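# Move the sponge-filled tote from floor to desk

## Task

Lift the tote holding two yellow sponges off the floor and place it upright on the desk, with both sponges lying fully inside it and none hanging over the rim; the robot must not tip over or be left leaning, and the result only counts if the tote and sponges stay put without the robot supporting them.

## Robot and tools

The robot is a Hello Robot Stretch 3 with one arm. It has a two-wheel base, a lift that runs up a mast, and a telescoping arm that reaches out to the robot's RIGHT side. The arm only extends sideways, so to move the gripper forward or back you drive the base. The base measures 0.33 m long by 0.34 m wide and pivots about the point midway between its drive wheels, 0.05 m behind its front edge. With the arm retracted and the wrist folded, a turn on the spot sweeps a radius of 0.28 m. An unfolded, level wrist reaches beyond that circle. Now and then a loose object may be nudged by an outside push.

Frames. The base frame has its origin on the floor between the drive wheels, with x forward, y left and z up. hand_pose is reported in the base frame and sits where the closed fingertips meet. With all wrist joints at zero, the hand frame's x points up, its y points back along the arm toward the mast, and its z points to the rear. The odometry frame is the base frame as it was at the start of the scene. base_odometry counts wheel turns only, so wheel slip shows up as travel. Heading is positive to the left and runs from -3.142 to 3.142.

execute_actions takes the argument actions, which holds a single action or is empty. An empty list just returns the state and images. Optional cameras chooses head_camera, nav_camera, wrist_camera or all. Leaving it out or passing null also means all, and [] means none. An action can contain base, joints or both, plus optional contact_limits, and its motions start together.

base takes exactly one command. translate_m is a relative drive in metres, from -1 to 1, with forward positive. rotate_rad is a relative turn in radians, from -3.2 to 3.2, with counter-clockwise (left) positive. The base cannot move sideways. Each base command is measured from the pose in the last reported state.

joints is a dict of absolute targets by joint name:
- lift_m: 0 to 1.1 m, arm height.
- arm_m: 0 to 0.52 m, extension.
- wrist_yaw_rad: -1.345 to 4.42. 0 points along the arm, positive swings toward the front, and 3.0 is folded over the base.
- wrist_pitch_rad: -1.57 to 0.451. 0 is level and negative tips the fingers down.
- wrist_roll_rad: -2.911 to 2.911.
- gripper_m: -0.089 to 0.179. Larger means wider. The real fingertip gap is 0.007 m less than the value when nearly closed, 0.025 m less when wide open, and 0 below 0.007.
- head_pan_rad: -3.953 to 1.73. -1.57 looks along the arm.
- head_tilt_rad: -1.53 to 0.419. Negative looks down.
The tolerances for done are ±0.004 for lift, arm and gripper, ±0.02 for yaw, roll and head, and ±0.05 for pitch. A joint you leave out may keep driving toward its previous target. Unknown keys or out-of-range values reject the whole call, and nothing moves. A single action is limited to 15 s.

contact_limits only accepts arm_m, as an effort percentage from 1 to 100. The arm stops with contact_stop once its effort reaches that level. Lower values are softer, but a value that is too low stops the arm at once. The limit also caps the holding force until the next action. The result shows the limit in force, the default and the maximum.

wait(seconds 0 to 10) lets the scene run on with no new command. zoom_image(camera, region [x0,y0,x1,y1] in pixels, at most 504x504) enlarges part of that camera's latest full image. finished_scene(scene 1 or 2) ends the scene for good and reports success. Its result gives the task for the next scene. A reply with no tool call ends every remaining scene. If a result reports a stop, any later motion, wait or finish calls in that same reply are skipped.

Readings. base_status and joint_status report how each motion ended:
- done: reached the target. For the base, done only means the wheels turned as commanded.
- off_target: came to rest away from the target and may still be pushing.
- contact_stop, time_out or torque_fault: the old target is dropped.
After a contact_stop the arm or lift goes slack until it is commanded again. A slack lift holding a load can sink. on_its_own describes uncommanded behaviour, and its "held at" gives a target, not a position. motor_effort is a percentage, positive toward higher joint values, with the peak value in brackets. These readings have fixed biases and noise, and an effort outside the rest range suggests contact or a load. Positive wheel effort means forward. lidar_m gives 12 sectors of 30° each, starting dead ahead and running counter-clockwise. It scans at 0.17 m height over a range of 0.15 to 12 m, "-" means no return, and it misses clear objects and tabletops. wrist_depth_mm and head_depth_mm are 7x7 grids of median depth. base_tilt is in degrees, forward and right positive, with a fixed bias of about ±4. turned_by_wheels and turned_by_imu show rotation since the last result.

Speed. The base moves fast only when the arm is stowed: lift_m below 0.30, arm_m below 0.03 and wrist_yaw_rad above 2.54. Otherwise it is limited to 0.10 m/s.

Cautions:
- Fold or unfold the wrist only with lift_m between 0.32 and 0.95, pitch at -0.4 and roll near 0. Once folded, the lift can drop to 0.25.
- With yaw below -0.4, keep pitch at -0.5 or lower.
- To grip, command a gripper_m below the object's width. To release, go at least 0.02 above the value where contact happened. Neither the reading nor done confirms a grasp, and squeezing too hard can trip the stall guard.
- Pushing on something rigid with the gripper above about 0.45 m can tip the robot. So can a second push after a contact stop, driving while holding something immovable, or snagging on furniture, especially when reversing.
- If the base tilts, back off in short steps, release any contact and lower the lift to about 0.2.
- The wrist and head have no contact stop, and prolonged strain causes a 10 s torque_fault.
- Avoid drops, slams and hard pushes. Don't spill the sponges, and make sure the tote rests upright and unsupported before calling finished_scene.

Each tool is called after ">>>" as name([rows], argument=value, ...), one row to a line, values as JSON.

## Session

>>> execute_actions(actions=[])

Scene clock: 0.00 s.
base_odometry: x=+0.000 y=+0.000 heading=+0.000 (m, m, rad; odometry frame)
turned_by_wheels: +0.000 (rad since the last result)
turned_by_imu: +0.000 (rad since the last result)
base_tilt: forward=+0.5 right=-0.6 (deg)
lidar_m: 2.41 2.26 1.99 2.14 2.24 2.27 1.46 1.19 1.54 1.97 1.49 1.75
head_depth_mm: 2034 2327 2316 2298 2313 1564 2236 / 2030 2520 2580 2528 2581 2588 2337 / 2043 2812 2879 2907 2894 2838 2354 / 2025 2740 2733 2728 2794 2737 2344 / 2026 2527 2536 2526 2542 2523 2369 / 2024 2393 2388 2349 2378 2372 2289 / 2014 2254 2219 2232 2226 2227 2185
base_status: not commanded
joint_positions: lift_m=+0.355 arm_m=-0.003 wrist_yaw_rad=+3.039 wrist_pitch_rad=-0.404 wrist_roll_rad=+0.015 gripper_m=+0.037 head_pan_rad=+0.010 head_tilt_rad=-0.019
joint_status: not commanded
motor_effort: left_wheel=-1 right_wheel=+0 lift_m=+25 arm_m=+0 wrist_yaw_rad=+0 wrist_pitch_rad=+8 wrist_roll_rad=+0 gripper_m=+0 head_pan_rad=+0 head_tilt_rad=+2 (%)
hand_pose: x=+0.0019 y=+0.0830 z=+0.3713 quat_wxyz=(+0.178, +0.704, +0.105, +0.679) (m; base frame)
wrist_depth_mm: - - - - - - - / - - - - - - - / - - - - - - - / 924 960 935 965 - - - / 737 748 782 773 780 797 806 / 618 612 - 626 645 658 648 / 523 528 - 541 531 555 558
pictures: head_camera (sideways: a quarter turn clockwise sets it upright), nav_camera (sideways: a quarter turn counterclockwise sets it upright), wrist_camera
Images, in order (width x height): head_camera 896x504, nav_camera 672x504, wrist_camera 644x364.

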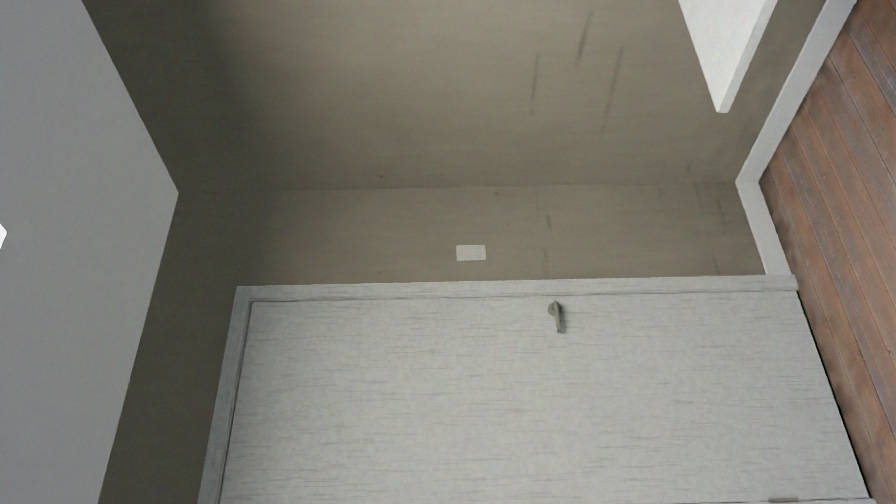

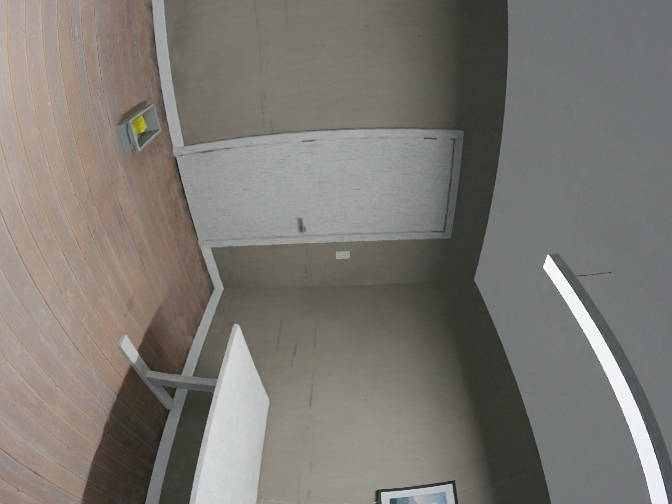

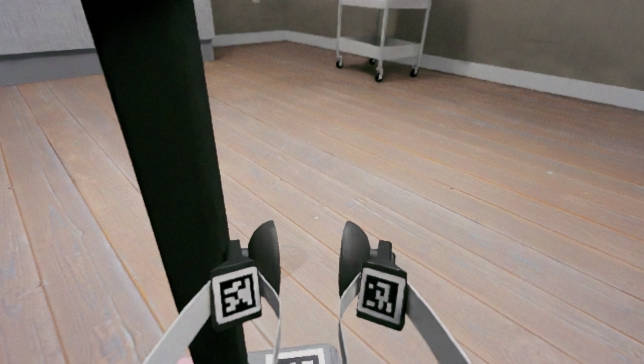

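>>> execute_actions([
  {"joints":{"head_pan_rad":0.5,"head_tilt_rad":-0.65,"lift_m":0.285}},
], cameras=["nav_camera","head_camera"])

Scene clock: 2.03 s.
base_odometry: x=+0.000 y=+0.000 heading=+0.000 (m, m, rad; odometry frame)
turned_by_wheels: +0.000 (rad since the last result)
turned_by_imu: +0.000 (rad since the last result)
base_tilt: forward=+0.5 right=-0.4 (deg)
lidar_m: 2.40 2.26 1.99 2.13 2.24 2.27 1.46 1.19 1.54 1.96 1.49 1.75
head_depth_mm: 2046 2251 2582 2205 1750 1456 1235 / 2008 2260 2498 2225 1760 1449 1238 / 1968 2195 2482 2227 1755 1462 1244 / 1966 2186 2476 2194 1787 1473 1251 / 1948 2162 2415 2255 1775 1473 1247 / 1918 2141 2359 2266 1804 1486 1254 / 1910 2095 2336 2261 1796 1482 1255
base_status: not commanded
joint_positions: lift_m=+0.286 arm_m=-0.003 wrist_yaw_rad=+3.039 wrist_pitch_rad=-0.404 wrist_roll_rad=+0.015 gripper_m=+0.037 head_pan_rad=+0.493 head_tilt_rad=-0.642
joint_status: all done
motor_effort: left_wheel=+0(1) right_wheel=-1(0) lift_m=+10(21) arm_m=+0(0) wrist_yaw_rad=+0(0) wrist_pitch_rad=+8(8) wrist_roll_rad=+0(0) gripper_m=+0(0) head_pan_rad=+5(44) head_tilt_rad=-5(43) (%)
hand_pose: x=+0.0019 y=+0.0829 z=+0.3015 quat_wxyz=(+0.178, +0.704, +0.105, +0.679) (m; base frame)
wrist_depth_mm: - - - - - - - / - - - - - - - / - - - - - - - / 805 799 834 818 852 851 885 / 623 640 659 663 681 695 688 / 528 524 - 544 557 553 553 / 460 - - - 458 476 475
pictures: head_camera (sideways: a quarter turn clockwise sets it upright), nav_camera (sideways: a quarter turn counterclockwise sets it upright)
Images, in order (width x height): head_camera 896x504, nav_camera 672x504.

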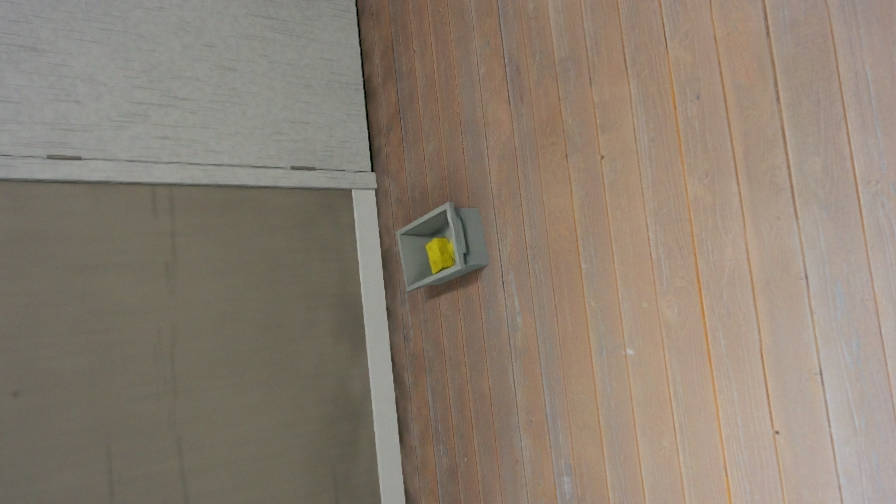

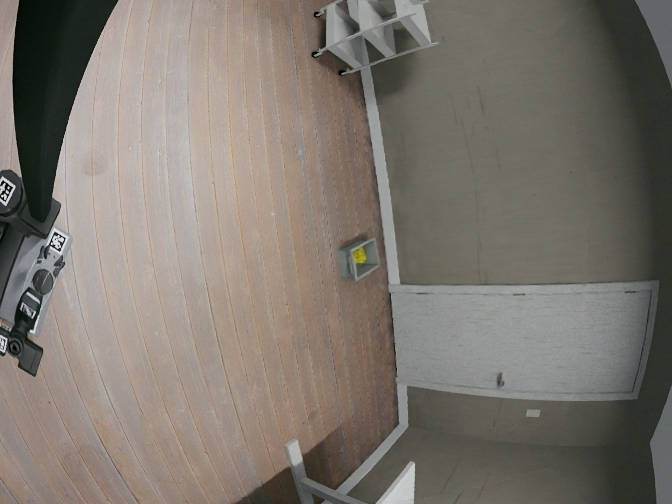

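>>> zoom_image(camera="head_camera", region=[380, 180, 520, 320])

Region (380, 180, 520, 320) of head_camera's 896x504 image, scaled by 3.600, with more detail than that image has.

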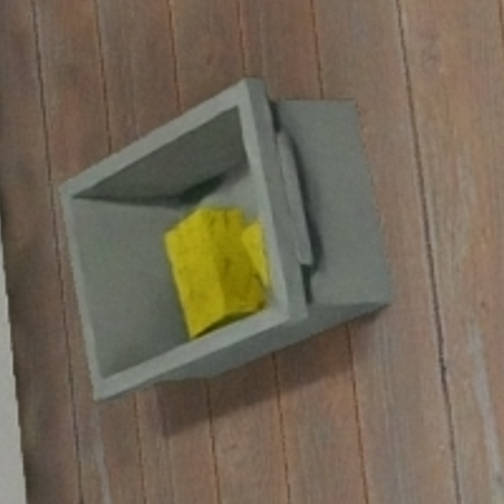

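>>> execute_actions([
  {"base":{"rotate_rad":0.356}},
], cameras=[])

>>> execute_actions([
  {"base":{"translate_m":1.0},"joints":{"head_pan_rad":0.3,"head_tilt_rad":-0.95}},
], cameras=["head_camera","nav_camera"])

Scene clock: 22.90 s.
base_odometry: x=+0.000 y=+0.000 heading=+0.356 (m, m, rad; odometry frame)
turned_by_wheels: +0.356 (rad since the last result)
turned_by_imu: +0.356 (rad since the last result)
base_tilt: forward=+0.6 right=-0.5 (deg)
lidar_m: 2.26 2.26 1.99 2.24 2.24 1.46 1.19 1.52 1.75 1.48 1.91 1.75
head_depth_mm: 1886 2093 2308 2118 1746 1451 1234 / 1929 2137 2377 2210 1766 1457 1247 / 1956 2181 2462 2218 1761 1458 1243 / 1997 2228 2522 2228 1773 1465 1246 / 2056 2284 2578 2264 1786 1472 1251 / 2097 2341 2608 2235 1791 1472 1258 / 2134 2338 2455 2197 1788 1487 1259
base_status: done
joint_positions: lift_m=+0.286 arm_m=-0.003 wrist_yaw_rad=+3.039 wrist_pitch_rad=-0.404 wrist_roll_rad=+0.015 gripper_m=+0.037 head_pan_rad=+0.493 head_tilt_rad=-0.643
joint_status: not commanded
motor_effort: left_wheel=-2(9) right_wheel=+1(6) lift_m=+10(10) arm_m=+0(0) wrist_yaw_rad=+0(1) wrist_pitch_rad=+8(8) wrist_roll_rad=+0(0) gripper_m=+0(0) head_pan_rad=+5(5) head_tilt_rad=-4(5) (%)
hand_pose: x=+0.0019 y=+0.0829 z=+0.3015 quat_wxyz=(+0.178, +0.704, +0.105, +0.679) (m; base frame)
wrist_depth_mm: - - - - - - - / - - - - - - - / - - - - - - - / 801 809 839 840 846 866 854 / 632 636 681 641 676 677 677 / 531 523 - 554 559 556 568 / 458 - - - 457 463 470
pictures: none
No camera images: the call's "cameras" was empty. Leave "cameras" out to get every camera's image.

Scene clock: 28.00 s.
base_odometry: x=+0.937 y=+0.348 heading=+0.356 (m, m, rad; odometry frame)
turned_by_wheels: +0.000 (rad since the last result)
turned_by_imu: +0.007 (rad since the last result)
base_tilt: forward=+0.6 right=-0.4 (deg)
lidar_m: 1.29 1.29 1.49 1.57 2.52 2.88 2.18 2.49 1.72 1.20 1.20 1.48
head_depth_mm: 1161 1366 1622 1600 1406 1256 1125 / 1179 1385 1640 1610 1409 1251 1127 / 1190 1389 1662 1607 1393 1255 1131 / 1197 1400 1680 1546 1376 1261 1136 / 1193 1394 1673 1621 1429 1264 1141 / 1202 1410 1678 1626 1418 1267 1138 / 1197 1399 1685 1639 1427 1273 1140
base_status: done
joint_positions: lift_m=+0.286 arm_m=-0.003 wrist_yaw_rad=+3.039 wrist_pitch_rad=-0.404 wrist_roll_rad=+0.015 gripper_m=+0.037 head_pan_rad=+0.307 head_tilt_rad=-0.939
joint_status: all done
motor_effort: left_wheel=-3(6) right_wheel=+2(5) lift_m=+10(10) arm_m=+0(0) wrist_yaw_rad=+0(0) wrist_pitch_rad=+9(8) wrist_roll_rad=-1(0) gripper_m=+1(0) head_pan_rad=-5(29) head_tilt_rad=-7(30) (%)
hand_pose: x=+0.0019 y=+0.0829 z=+0.3015 quat_wxyz=(+0.178, +0.704, +0.105, +0.679) (m; base frame)
wrist_depth_mm: - - - - - - - / - - - - - - - / - - - - - - - / 799 785 822 842 856 865 868 / 644 634 687 650 669 674 678 / 525 521 - 545 554 549 554 / 458 - - - 458 475 469
pictures: head_camera (sideways: a quarter turn clockwise sets it upright), nav_camera (sideways: a quarter turn counterclockwise sets it upright)
Images, in order (width x height): head_camera 896x504, nav_camera 672x504.

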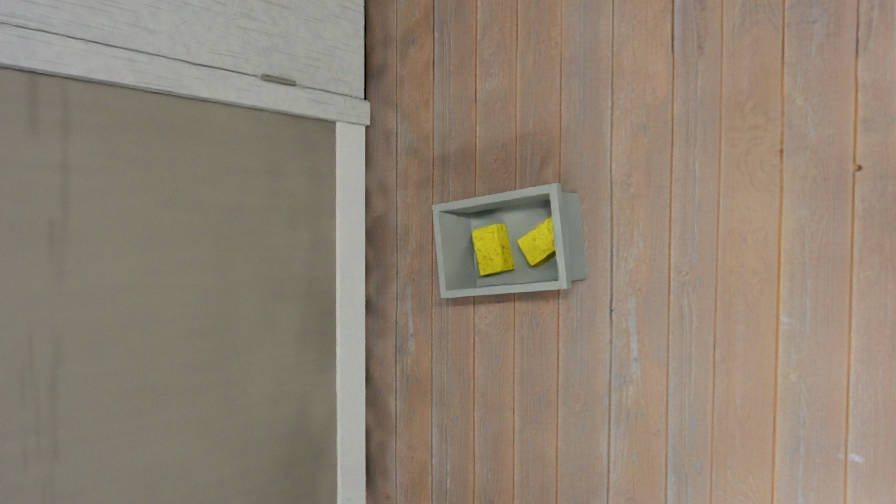

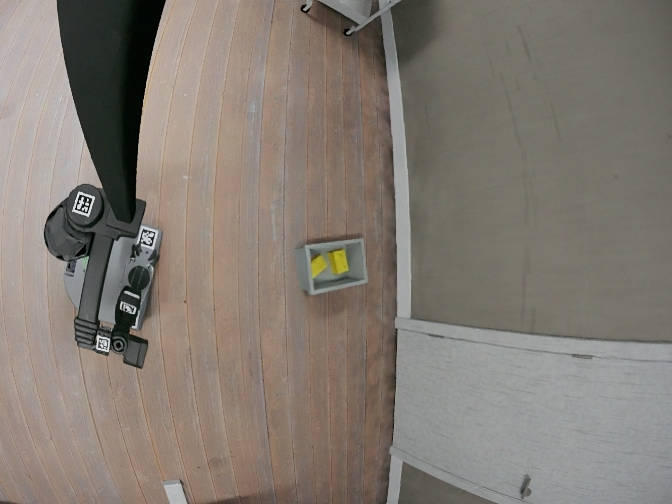

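>>> execute_actions([
  {"base":{"translate_m":0.33},"joints":{"head_pan_rad":-1.57,"head_tilt_rad":-1.1}},
], cameras=[])

>>> execute_actions([
  {"base":{"rotate_rad":1.97},"joints":{"lift_m":0.299}},
], cameras=["head_camera"])

Scene clock: 33.07 s.
base_odometry: x=+1.247 y=+0.463 heading=+0.356 (m, m, rad; odometry frame)
turned_by_wheels: +0.000 (rad since the last result)
turned_by_imu: +0.003 (rad since the last result)
base_tilt: forward=+0.6 right=-0.5 (deg)
lidar_m: 0.96 0.97 1.13 1.55 2.80 3.00 2.50 2.81 1.81 1.16 1.56 1.11
head_depth_mm: 940 1831 1616 1453 1313 1197 1119 / 921 1820 1623 1452 1316 1232 - / 909 1835 1628 1470 1321 1243 - / 912 1541 1610 1462 1326 1237 1120 / 1575 1772 1626 1473 1327 1209 1125 / 1543 1775 1637 1466 1332 1220 1127 / 1485 1750 1646 1477 1330 1222 1126
base_status: done
joint_positions: lift_m=+0.286 arm_m=-0.003 wrist_yaw_rad=+3.039 wrist_pitch_rad=-0.404 wrist_roll_rad=+0.015 gripper_m=+0.037 head_pan_rad=-1.564 head_tilt_rad=-1.087
joint_status: all done
motor_effort: left_wheel=-3(8) right_wheel=+1(6) lift_m=+10(10) arm_m=+0(0) wrist_yaw_rad=+0(0) wrist_pitch_rad=+8(8) wrist_roll_rad=+0(0) gripper_m=+0(0) head_pan_rad=-5(55) head_tilt_rad=-7(25) (%)
hand_pose: x=+0.0019 y=+0.0829 z=+0.3015 quat_wxyz=(+0.178, +0.704, +0.105, +0.679) (m; base frame)
wrist_depth_mm: - - - - - - 840 / - - - - - - 873 / - - - - - - 853 / 797 813 821 835 896 849 808 / 637 635 679 661 677 568 567 / 524 532 - 548 563 461 520 / 458 - - - 457 446 376
pictures: none
No camera images: the call's "cameras" was empty. Leave "cameras" out to get every camera's image.

Scene clock: 36.83 s.
base_odometry: x=+1.247 y=+0.463 heading=+2.325 (m, m, rad; odometry frame)
turned_by_wheels: +1.970 (rad since the last result)
turned_by_imu: +1.973 (rad since the last result)
base_tilt: forward=+0.7 right=-0.4 (deg)
lidar_m: 2.61 2.82 2.51 2.80 1.98 1.16 1.56 1.21 0.96 0.98 1.06 1.55
head_depth_mm: 925 1099 1374 1448 1321 1204 1120 / 946 1147 1421 1454 1315 1245 - / 965 1158 1460 1452 1329 1247 - / 976 1177 1480 1458 1305 1241 1113 / 988 1194 1512 1474 1310 1218 1119 / 1003 1220 1516 1474 1340 1222 1119 / 1012 1233 1547 1484 1342 1225 1125
base_status: done
joint_positions: lift_m=+0.298 arm_m=-0.003 wrist_yaw_rad=+3.039 wrist_pitch_rad=-0.404 wrist_roll_rad=+0.015 gripper_m=+0.037 head_pan_rad=-1.564 head_tilt_rad=-1.087
joint_status: all done
motor_effort: left_wheel=-3(9) right_wheel=+1(5) lift_m=+40(43) arm_m=+0(0) wrist_yaw_rad=+0(1) wrist_pitch_rad=+8(9) wrist_roll_rad=+0(0) gripper_m=+0(0) head_pan_rad=-4(4) head_tilt_rad=-7(7) (%)
hand_pose: x=+0.0019 y=+0.0829 z=+0.3140 quat_wxyz=(+0.178, +0.704, +0.105, +0.679) (m; base frame)
wrist_depth_mm: - - - - - - - / - - - - - - - / - - - - - - - / 804 820 885 870 883 883 908 / 641 646 687 675 691 712 709 / 540 535 - 562 578 576 574 / 464 493 - - 473 481 488
pictures: head_camera (sideways: a quarter turn clockwise sets it upright)
Images, in order (width x height): head_camera 896x504.

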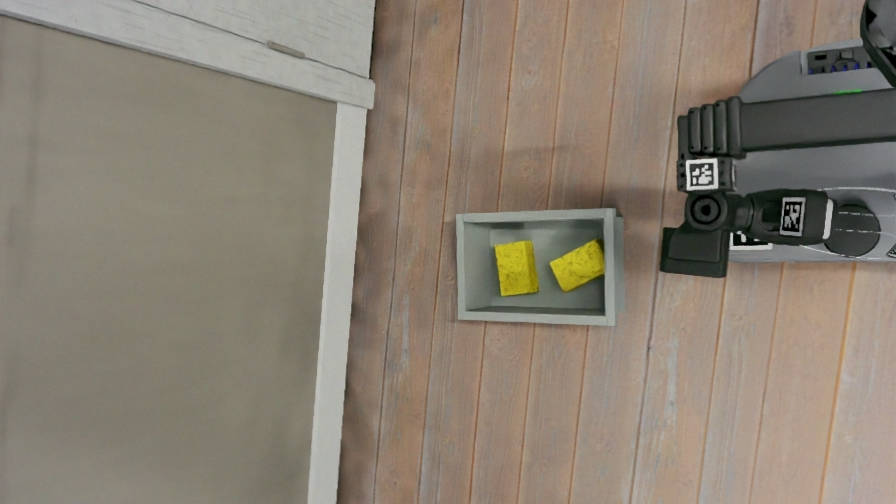

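>>> execute_actions([
  {"joints":{"wrist_yaw_rad":1.57,"arm_m":0.2,"lift_m":0.33,"gripper_m":0.085}},
], cameras=[])

>>> execute_actions([
  {"joints":{"wrist_pitch_rad":-1.57,"wrist_roll_rad":1.6,"arm_m":0.34,"lift_m":0.30}},
], cameras=["head_camera","wrist_camera"])

Scene clock: 41.10 s.
base_odometry: x=+1.247 y=+0.463 heading=+2.325 (m, m, rad; odometry frame)
turned_by_wheels: +0.000 (rad since the last result)
turned_by_imu: +0.001 (rad since the last result)
base_tilt: forward=+0.5 right=-0.6 (deg)
lidar_m: 2.61 2.81 2.51 2.80 1.97 1.16 1.56 1.21 0.96 0.98 1.05 1.56
head_depth_mm: 923 1099 1384 1450 1317 1201 1119 / 952 1144 1427 1457 1317 1219 - / 962 1157 1464 1479 1303 1228 - / 977 1186 1483 1466 1277 1224 1118 / 983 1206 1518 1476 1311 1213 1113 / 999 1218 1528 1482 1338 1221 1124 / 1012 1238 1550 1477 1349 1223 1128
base_status: not commanded
joint_positions: lift_m=+0.329 arm_m=+0.200 wrist_yaw_rad=+1.572 wrist_pitch_rad=-0.404 wrist_roll_rad=+0.015 gripper_m=+0.085 head_pan_rad=-1.564 head_tilt_rad=-1.087
joint_status: all done
motor_effort: left_wheel=-3(2) right_wheel=+1(1) lift_m=+40(39) arm_m=+3(3) wrist_yaw_rad=-2(1) wrist_pitch_rad=+8(8) wrist_roll_rad=+0(0) gripper_m=+1(90) head_pan_rad=-4(4) head_tilt_rad=-7(7) (%)
hand_pose: x=+0.2047 y=-0.3446 z=+0.3450 quat_wxyz=(+0.587, +0.593, -0.393, +0.385) (m; base frame)
wrist_depth_mm: - - - - - - 892 / - - - - - - 866 / - - - - - - 836 / 876 922 908 932 929 961 788 / 685 704 726 719 775 733 735 / 586 573 592 592 - 601 614 / 500 491 498 504 500 516 527
pictures: none
No camera images: the call's "cameras" was empty. Leave "cameras" out to get every camera's image.

Scene clock: 43.40 s.
base_odometry: x=+1.247 y=+0.463 heading=+2.325 (m, m, rad; odometry frame)
turned_by_wheels: +0.000 (rad since the last result)
turned_by_imu: +0.000 (rad since the last result)
base_tilt: forward=+0.5 right=-0.5 (deg)
lidar_m: 2.62 2.81 2.51 2.80 1.97 1.16 1.56 1.21 0.96 0.98 1.06 1.56
head_depth_mm: 925 1098 1382 1453 1310 1203 1121 / 948 1137 1420 1451 1323 1218 - / 962 1162 1455 1517 1322 1230 - / 976 1177 1490 1460 1306 1231 1118 / 991 1198 1516 1464 1312 1220 1121 / 998 1218 1528 1467 1324 1222 1124 / 1012 1235 1552 1470 1346 1225 1118
base_status: not commanded
joint_positions: lift_m=+0.301 arm_m=+0.340 wrist_yaw_rad=+1.572 wrist_pitch_rad=-1.556 wrist_roll_rad=+1.596 gripper_m=+0.085 head_pan_rad=-1.564 head_tilt_rad=-1.087
joint_status: all done
joint sent to its limit — the command would take wrist_pitch_rad past its lower limit, so that joint was sent only as far as its limit.
motor_effort: left_wheel=-3(3) right_wheel=+1(2) lift_m=+10(34) arm_m=+3(4) wrist_yaw_rad=-1(2) wrist_pitch_rad=-5(8) wrist_roll_rad=+1(1) gripper_m=+1(0) head_pan_rad=-4(4) head_tilt_rad=-7(7) (%)
hand_pose: x=-0.0420 y=-0.4849 z=+0.1829 quat_wxyz=(+0.491, +0.497, -0.509, -0.502) (m; base frame)
wrist_depth_mm: 225 243 240 327 327 333 337 / 238 327 326 333 335 340 345 / 238 287 290 338 344 349 354 / 239 337 338 344 355 353 361 / 240 321 352 360 359 365 368 / 247 321 352 365 - 370 380 / 249 291 304 370 379 385 390
pictures: head_camera (sideways: a quarter turn clockwise sets it upright), wrist_camera
Images, in order (width x height): head_camera 896x504, wrist_camera 644x364.

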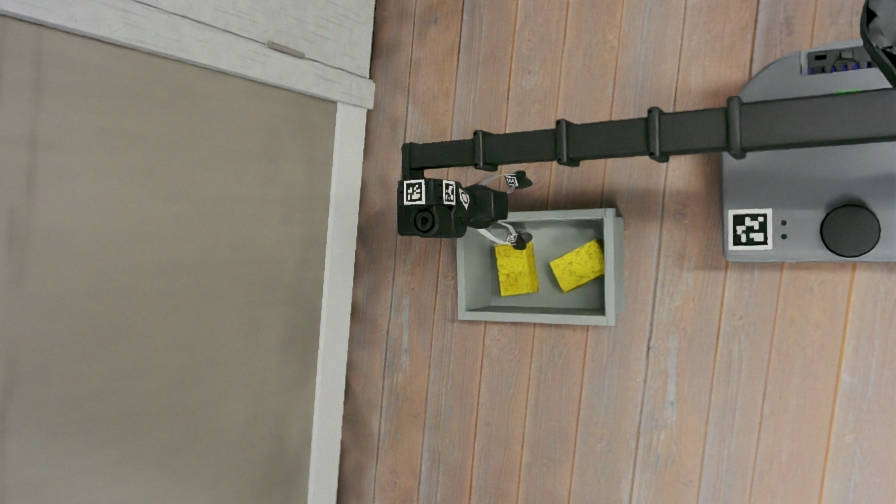

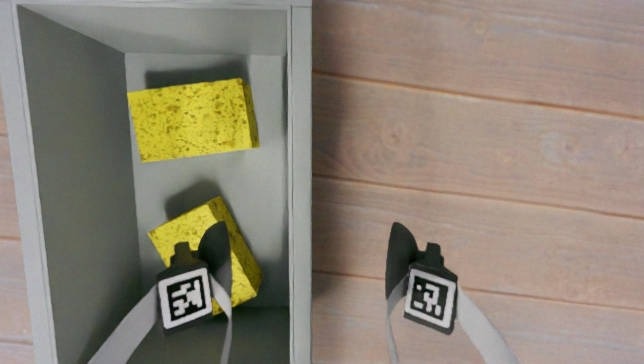

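>>> execute_actions([
  {"base":{"translate_m":0.011},"joints":{"arm_m":0.353,"lift_m":0.205,"gripper_m":0.07}},
], cameras=["head_camera","wrist_camera"])

Scene clock: 46.70 s.
base_odometry: x=+1.239 y=+0.471 heading=+2.325 (m, m, rad; odometry frame)
turned_by_wheels: +0.000 (rad since the last result)
turned_by_imu: +0.000 (rad since the last result)
base_tilt: forward=+0.6 right=-0.5 (deg)
lidar_m: 2.60 2.81 2.51 2.80 1.99 1.17 1.57 1.21 0.97 0.97 1.06 1.55
head_depth_mm: 928 1101 1373 1457 1316 1207 1119 / 952 1145 1433 1457 1317 1220 - / 965 1159 1465 1504 1289 1227 - / 979 1178 1482 1460 1290 1229 1113 / 985 1203 1519 1470 1323 1221 1118 / 998 1216 1536 1465 1331 1222 1119 / 1012 1233 1563 1471 1332 1219 1120
base_status: done
joint_positions: lift_m=+0.206 arm_m=+0.353 wrist_yaw_rad=+1.572 wrist_pitch_rad=-1.557 wrist_roll_rad=+1.596 gripper_m=+0.070 head_pan_rad=-1.564 head_tilt_rad=-1.087
joint_status: all done
motor_effort: left_wheel=-3(4) right_wheel=+2(5) lift_m=+10(12) arm_m=+3(2) wrist_yaw_rad=-1(1) wrist_pitch_rad=-5(5) wrist_roll_rad=+1(2) gripper_m=+0(63) head_pan_rad=-4(4) head_tilt_rad=-7(7) (%)
hand_pose: x=-0.0421 y=-0.4979 z=+0.0879 quat_wxyz=(+0.491, +0.497, -0.509, -0.502) (m; base frame)
wrist_depth_mm: 203 205 203 183 239 238 244 / 214 231 236 235 244 243 248 / 203 196 197 240 249 251 252 / 214 199 247 246 253 257 258 / 224 249 252 252 258 264 263 / 224 209 257 257 - 269 273 / 225 214 226 264 274 273 277
pictures: head_camera (sideways: a quarter turn clockwise sets it upright), wrist_camera
Images, in order (width x height): head_camera 896x504, wrist_camera 644x364.

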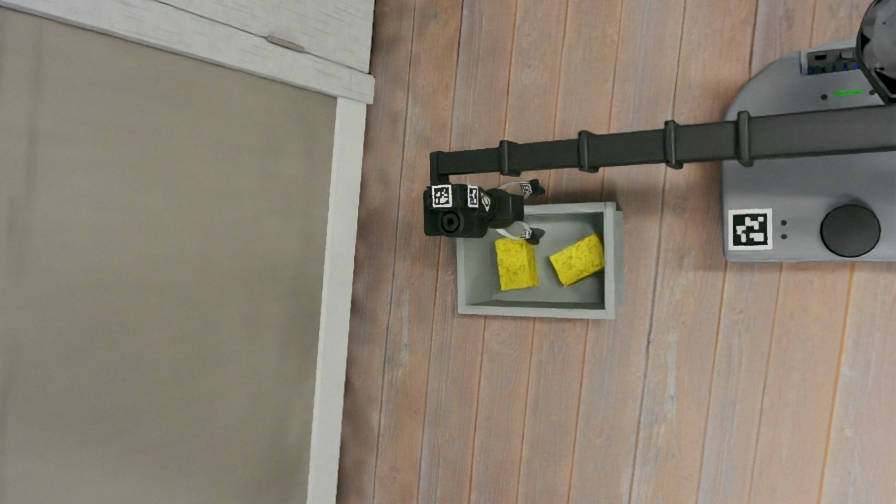

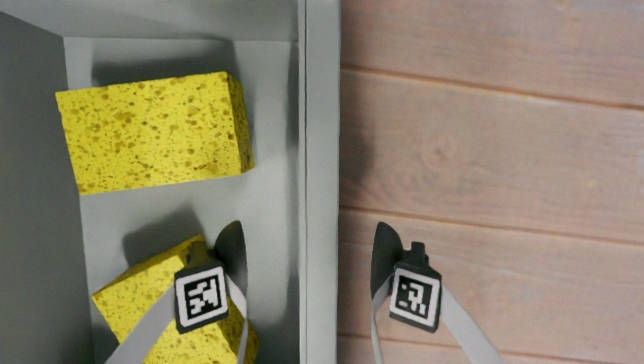

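>>> execute_actions([
  {"base":{"translate_m":-0.04},"joints":{"wrist_pitch_rad":-1.41,"gripper_m":0.11,"lift_m":0.2}},
], cameras=["wrist_camera"])

>>> execute_actions([
  {"base":{"translate_m":-0.035},"joints":{"wrist_pitch_rad":-1.27,"lift_m":0.196}},
], cameras=["wrist_camera","head_camera"])

Scene clock: 52.10 s.
base_odometry: x=+1.267 y=+0.442 heading=+2.325 (m, m, rad; odometry frame)
turned_by_wheels: +0.000 (rad since the last result)
turned_by_imu: +0.000 (rad since the last result)
base_tilt: forward=+0.5 right=-0.5 (deg)
lidar_m: 2.64 2.84 2.52 2.81 1.94 1.13 1.53 1.21 0.96 0.97 1.05 1.58
head_depth_mm: 915 1094 1366 1459 1312 1208 1121 / 948 1134 1390 1454 1314 1227 - / 956 1158 1461 1494 1326 1232 - / 972 1172 1488 1476 1301 1230 1117 / 985 1197 1514 1474 1301 1219 1120 / 993 1202 1519 1468 1335 1220 1126 / 1008 1231 1556 1474 1339 1224 1122
base_status: done
joint_positions: lift_m=+0.201 arm_m=+0.353 wrist_yaw_rad=+1.572 wrist_pitch_rad=-1.412 wrist_roll_rad=+1.596 gripper_m=+0.110 head_pan_rad=-1.564 head_tilt_rad=-1.087
joint_status: all done
motor_effort: left_wheel=-3(7) right_wheel=+1(2) lift_m=+11(12) arm_m=+3(3) wrist_yaw_rad=-2(1) wrist_pitch_rad=+1(4) wrist_roll_rad=+1(2) gripper_m=+1(92) head_pan_rad=-5(4) head_tilt_rad=-7(7) (%)
hand_pose: x=-0.0048 y=-0.4978 z=+0.0826 quat_wxyz=(+0.453, +0.532, -0.544, -0.465) (m; base frame)
wrist_depth_mm: 199 203 202 122 224 217 212 / 215 244 237 125 228 221 214 / 217 206 201 128 234 225 220 / 217 212 249 132 238 231 224 / 218 262 255 136 243 236 227 / 219 264 256 140 250 240 234 / 215 226 222 144 254 248 236
pictures: wrist_camera
Images, in order (width x height): wrist_camera 644x364.

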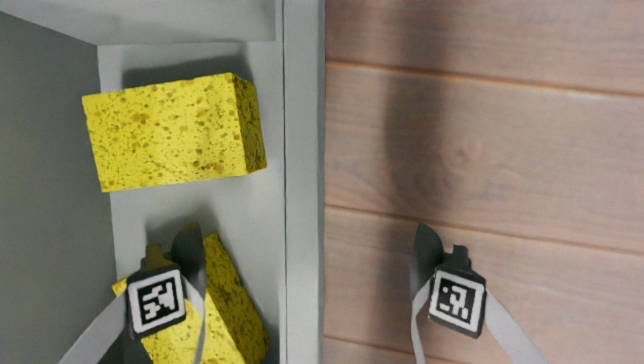

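Scene clock: 53.37 s.
base_odometry: x=+1.291 y=+0.417 heading=+2.325 (m, m, rad; odometry frame)
turned_by_wheels: +0.000 (rad since the last result)
turned_by_imu: +0.000 (rad since the last result)
base_tilt: forward=+0.5 right=-0.4 (deg)
lidar_m: 2.68 2.88 2.52 2.81 1.89 1.10 1.50 1.20 0.95 0.94 1.04 1.59
head_depth_mm: 904 1083 1368 1439 1321 1203 1127 / 942 1120 1386 1451 1326 1225 - / 955 1154 1453 1497 1325 1225 - / 967 1168 1473 1479 1288 1223 1113 / 983 1183 1497 1465 1281 1216 1125 / 989 1203 1520 1461 1333 1221 1124 / 1005 1221 1536 1475 1334 1218 1129
base_status: done
joint_positions: lift_m=+0.197 arm_m=+0.353 wrist_yaw_rad=+1.572 wrist_pitch_rad=-1.274 wrist_roll_rad=+1.596 gripper_m=+0.110 head_pan_rad=-1.564 head_tilt_rad=-1.087
joint_status: all done
motor_effort: left_wheel=-2(7) right_wheel=+2(2) lift_m=+10(13) arm_m=+3(3) wrist_yaw_rad=-1(1) wrist_pitch_rad=+2(2) wrist_roll_rad=+1(1) gripper_m=+1(1) head_pan_rad=-4(4) head_tilt_rad=-7(7) (%)
hand_pose: x=+0.0301 y=-0.4978 z=+0.0832 quat_wxyz=(+0.414, +0.563, -0.573, -0.428) (m; base frame)
wrist_depth_mm: 198 203 200 191 216 203 194 / 213 260 213 195 221 208 197 / 213 226 208 198 225 213 199 / 216 251 260 205 231 216 204 / 215 268 266 209 236 221 206 / 218 256 234 213 246 222 210 / 217 281 231 220 246 228 214
pictures: head_camera (sideways: a quarter turn clockwise sets it upright), wrist_camera
Images, in order (width x height): head_camera 896x504, wrist_camera 644x364.

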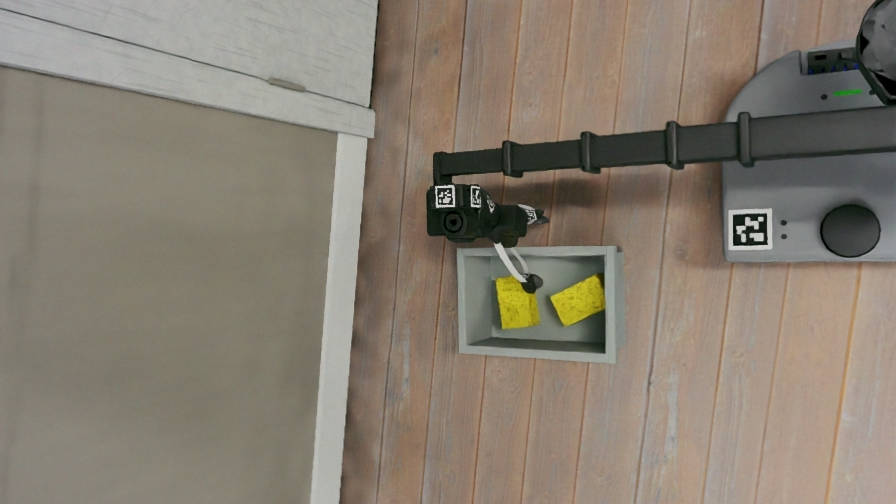

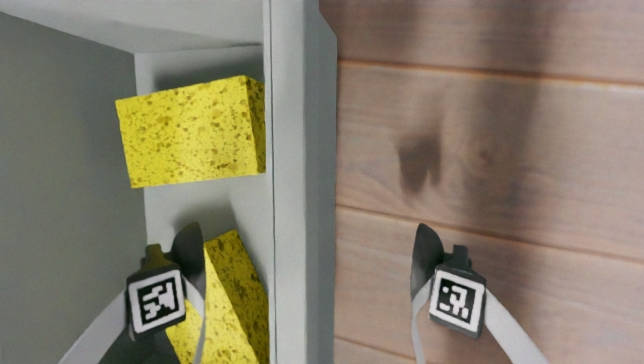

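>>> execute_actions([
  {"base":{"translate_m":0.008},"joints":{"gripper_m":-0.036,"lift_m":0.191}},
], cameras=["wrist_camera","head_camera"])

Scene clock: 56.30 s.
base_odometry: x=+1.285 y=+0.422 heading=+2.325 (m, m, rad; odometry frame)
turned_by_wheels: +0.000 (rad since the last result)
turned_by_imu: +0.000 (rad since the last result)
base_tilt: forward=+0.6 right=-0.5 (deg)
lidar_m: 2.67 2.88 2.53 2.81 1.91 1.11 1.50 1.20 0.94 0.94 1.05 1.59
head_depth_mm: 903 1090 1365 1457 1321 1202 1117 / 946 1120 1385 1453 1320 1224 - / 955 1148 1449 1500 1320 1228 - / 971 1168 1472 1468 1305 1223 1121 / 981 1184 1503 1463 1279 1216 1119 / 994 1207 1529 1468 1332 1217 1125 / 1006 1228 1543 1469 1342 1224 1125
base_status: done
joint_positions: lift_m=+0.192 arm_m=+0.353 wrist_yaw_rad=+1.572 wrist_pitch_rad=-1.268 wrist_roll_rad=+1.596 gripper_m=-0.035 head_pan_rad=-1.564 head_tilt_rad=-1.087
joint_status: all done
motor_effort: left_wheel=-3(4) right_wheel=+0(5) lift_m=+9(13) arm_m=+3(3) wrist_yaw_rad=-1(2) wrist_pitch_rad=-1(3) wrist_roll_rad=+1(1) gripper_m=-24(100) head_pan_rad=-4(4) head_tilt_rad=-7(8) (%)
hand_pose: x=+0.0318 y=-0.4978 z=+0.0786 quat_wxyz=(+0.412, +0.564, -0.575, -0.426) (m; base frame)
wrist_depth_mm: 189 203 200 119 213 200 188 / 204 249 236 122 217 203 192 / 206 219 205 126 222 208 195 / 205 241 252 129 225 211 198 / 205 271 264 122 232 215 202 / 207 247 223 124 232 219 204 / 209 259 225 189 241 223 209
pictures: head_camera (sideways: a quarter turn clockwise sets it upright), wrist_camera
Images, in order (width x height): head_camera 896x504, wrist_camera 644x364.

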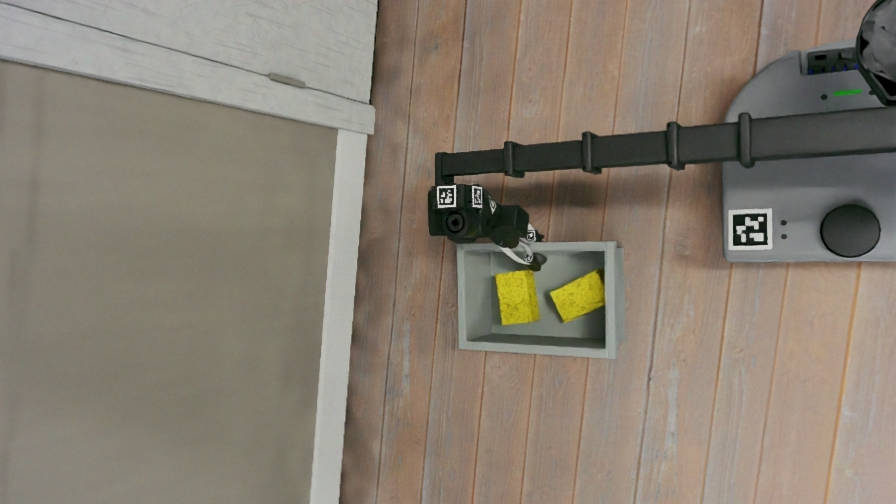

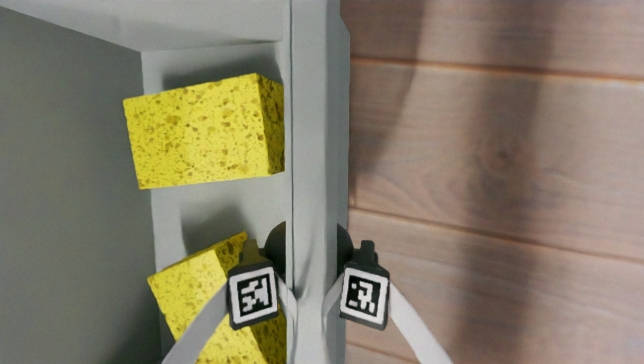

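>>> execute_actions([
  {"joints":{"lift_m":0.26,"head_pan_rad":-3.0,"head_tilt_rad":-0.7}},
])

Scene clock: 58.13 s.
base_odometry: x=+1.285 y=+0.422 heading=+2.325 (m, m, rad; odometry frame)
turned_by_wheels: +0.000 (rad since the last result)
turned_by_imu: +0.000 (rad since the last result)
base_tilt: forward=+0.6 right=-0.5 (deg)
lidar_m: 2.67 2.86 2.53 2.81 1.91 1.11 1.50 1.20 0.95 0.35 0.36 1.59
head_depth_mm: 1258 1389 1568 1792 1649 1403 1203 / 1287 1439 1619 1870 1655 1399 1207 / 1316 1471 1669 1880 1658 1396 1207 / 1358 1506 1712 1936 1668 1420 1215 / 1388 1565 1786 1985 1684 1413 1211 / 1421 1599 1836 2010 1701 1414 1222 / 1460 1604 1767 1849 1690 1419 1226
base_status: not commanded
joint_positions: lift_m=+0.259 arm_m=+0.353 wrist_yaw_rad=+1.572 wrist_pitch_rad=-1.295 wrist_roll_rad=+1.597 gripper_m=-0.032 head_pan_rad=-2.993 head_tilt_rad=-0.705
joint_status: all done
motor_effort: left_wheel=-3(3) right_wheel=+1(3) lift_m=+43(46) arm_m=+2(3) wrist_yaw_rad=-2(1) wrist_pitch_rad=+13(14) wrist_roll_rad=+1(1) gripper_m=-23(23) head_pan_rad=-5(53) head_tilt_rad=+3(28) (%)
hand_pose: x=+0.0250 y=-0.4978 z=+0.1446 quat_wxyz=(+0.420, +0.558, -0.569, -0.434) (m; base frame)
wrist_depth_mm: 192 208 203 117 275 259 246 / 200 249 258 121 278 262 249 / 203 235 218 124 284 269 254 / 201 249 268 127 291 274 258 / 205 260 282 128 297 278 261 / 207 262 242 130 301 283 270 / 214 267 238 140 311 292 274
pictures: head_camera (sideways: a quarter turn clockwise sets it upright), nav_camera (sideways: a quarter turn counterclockwise sets it upright), wrist_camera
Images, in order (width x height): head_camera 896x504, nav_camera 672x504, wrist_camera 644x364.

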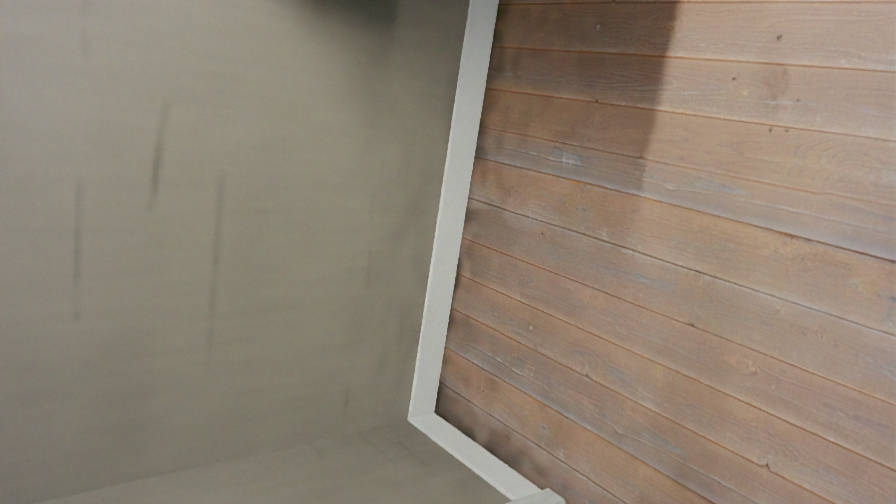

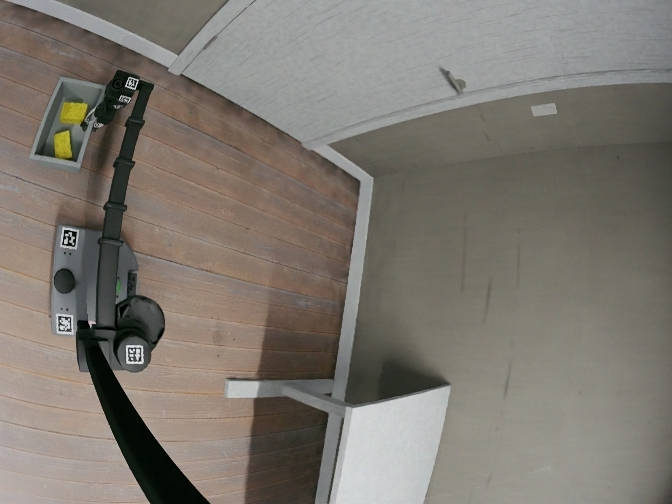

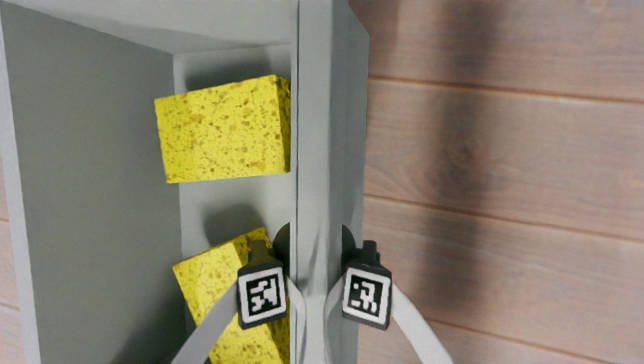

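>>> execute_actions([
  {"base":{"rotate_rad":-0.95},"joints":{"lift_m":0.5,"arm_m":0.15,"wrist_yaw_rad":0.0,"wrist_pitch_rad":-1.22,"head_pan_rad":-2.6,"head_tilt_rad":-0.7}},
])

Scene clock: 66.53 s.
base_odometry: x=+1.285 y=+0.422 heading=+1.375 (m, m, rad; odometry frame)
turned_by_wheels: -0.950 (rad since the last result)
turned_by_imu: -0.951 (rad since the last result)
base_tilt: forward=+0.5 right=-0.6 (deg)
lidar_m: 1.09 1.61 2.66 3.02 2.53 2.81 1.78 1.11 1.50 1.12 0.95 0.97
head_depth_mm: 1485 1592 1145 1961 1643 1392 1205 / 1440 1533 1147 1902 1668 1397 1205 / 1403 1516 1155 1866 1660 1400 1208 / 1358 1476 1168 1430 1619 1414 1219 / 1322 1459 1584 1878 1668 1410 1213 / 1289 1438 1610 1833 1682 1412 1222 / 1251 1385 1560 1770 1677 1426 1244
base_status: done
joint_positions: lift_m=+0.499 arm_m=+0.150 wrist_yaw_rad=+0.001 wrist_pitch_rad=-1.247 wrist_roll_rad=+1.602 gripper_m=-0.032 head_pan_rad=-2.607 head_tilt_rad=-0.705
joint_status: all done
motor_effort: left_wheel=+2(7) right_wheel=-2(8) lift_m=+43(42) arm_m=-3(3) wrist_yaw_rad=+0(4) wrist_pitch_rad=+14(19) wrist_roll_rad=-1(1) gripper_m=-23(23) head_pan_rad=+4(41) head_tilt_rad=+3(1) (%)
hand_pose: x=-0.0215 y=-0.3536 z=+0.3871 quat_wxyz=(-0.012, -0.009, -0.811, -0.584) (m; base frame)
wrist_depth_mm: 192 207 204 117 505 471 - / 200 249 258 120 503 476 - / 201 238 216 124 514 487 - / 202 245 267 127 528 502 - / 209 258 282 129 534 509 - / 214 265 240 129 533 513 481 / 217 266 240 140 566 514 488
pictures: head_camera (sideways: a quarter turn clockwise sets it upright), nav_camera (sideways: a quarter turn counterclockwise sets it upright), wrist_camera
Images, in order (width x height): head_camera 896x504, nav_camera 672x504, wrist_camera 644x364.

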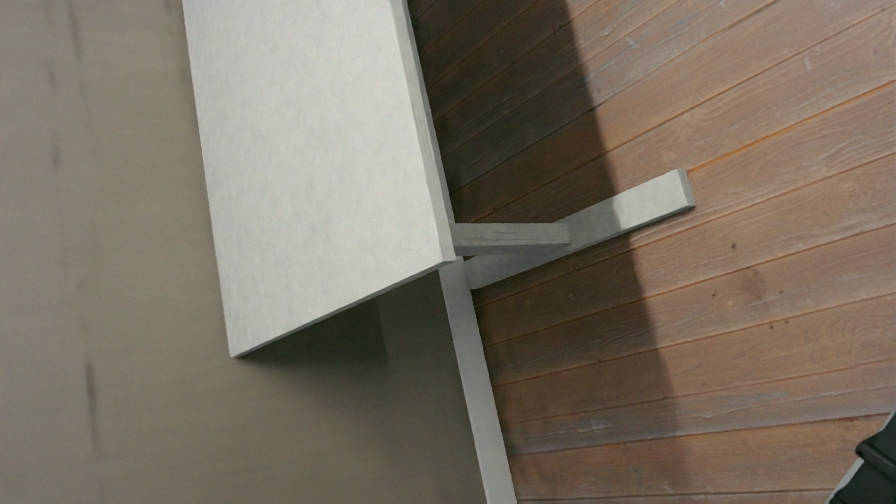

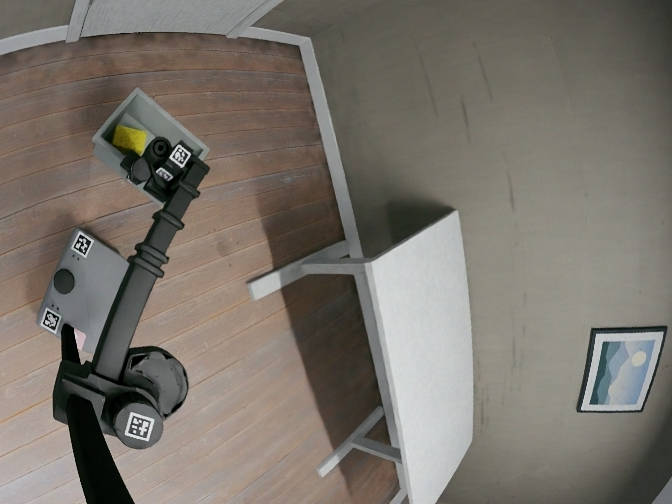

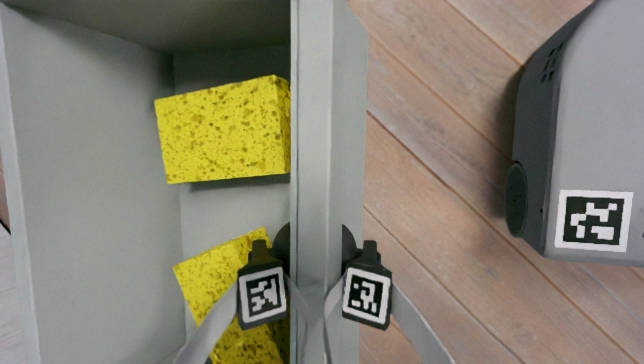

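>>> execute_actions([
  {"base":{"translate_m":-0.5},"joints":{"lift_m":0.99,"arm_m":0.1,"wrist_pitch_rad":-1.19,"head_pan_rad":-1.9,"head_tilt_rad":-0.8}},
])

Scene clock: 76.90 s.
base_odometry: x=+1.188 y=-0.068 heading=+1.375 (m, m, rad; odometry frame)
turned_by_wheels: +0.000 (rad since the last result)
turned_by_imu: -0.001 (rad since the last result)
base_tilt: forward=+0.5 right=-0.5 (deg)
lidar_m: 1.51 2.03 3.00 2.65 2.44 2.45 1.38 1.16 0.72 1.32 1.32 1.32
head_depth_mm: 986 1066 - - 646 1273 1162 / 1018 - - 804 679 1287 1155 / 1051 - - 787 512 1338 1160 / 1089 - - - 490 1312 1178 / 1125 - - - 485 1293 1182 / 1188 - - - 430 885 1182 / 1263 1397 1864 1928 526 479 1176
base_status: done
joint_positions: lift_m=+0.989 arm_m=+0.100 wrist_yaw_rad=+0.001 wrist_pitch_rad=-1.223 wrist_roll_rad=+1.602 gripper_m=-0.032 head_pan_rad=-1.907 head_tilt_rad=-0.790
joint_status: all done
motor_effort: left_wheel=+2(4) right_wheel=-2(5) lift_m=+43(44) arm_m=-3(4) wrist_yaw_rad=-1(1) wrist_pitch_rad=+18(22) wrist_roll_rad=-1(1) gripper_m=-23(23) head_pan_rad=+5(54) head_tilt_rad=-6(15) (%)
hand_pose: x=-0.0215 y=-0.3095 z=+0.8786 quat_wxyz=(-0.012, -0.009, -0.818, -0.575) (m; base frame)
wrist_depth_mm: 193 208 204 118 979 902 830 / 198 250 256 120 974 893 823 / 202 239 219 123 - - - / 204 245 269 127 - 946 855 / 208 258 280 129 - 958 895 / 214 260 240 129 - 1000 902 / 216 263 239 140 - - 950
pictures: head_camera (sideways: a quarter turn clockwise sets it upright), nav_camera (sideways: a quarter turn counterclockwise sets it upright), wrist_camera
Images, in order (width x height): head_camera 896x504, nav_camera 672x504, wrist_camera 644x364.

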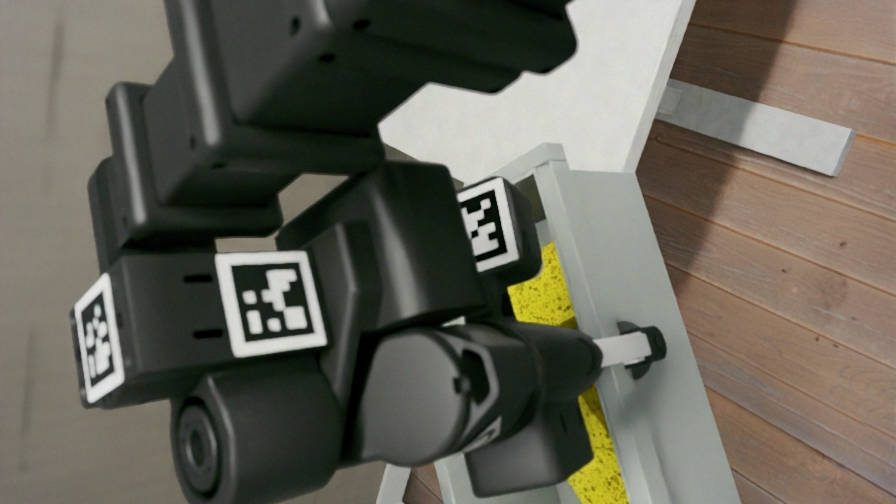

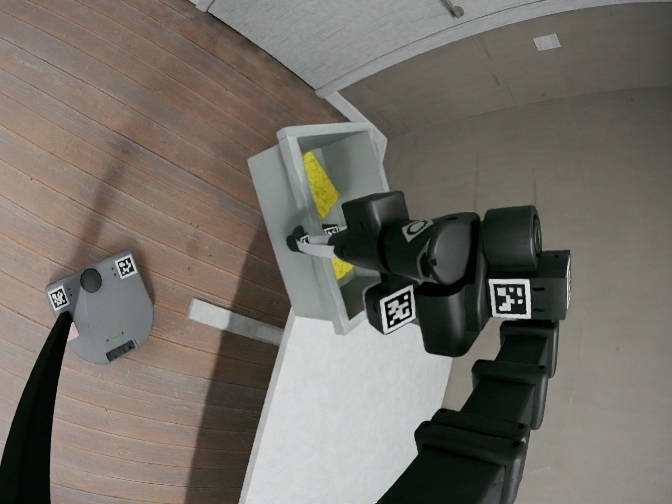

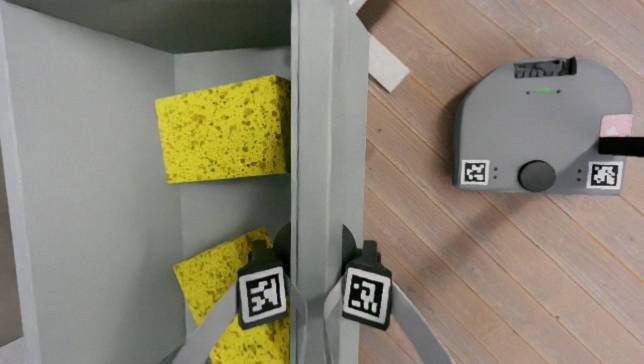

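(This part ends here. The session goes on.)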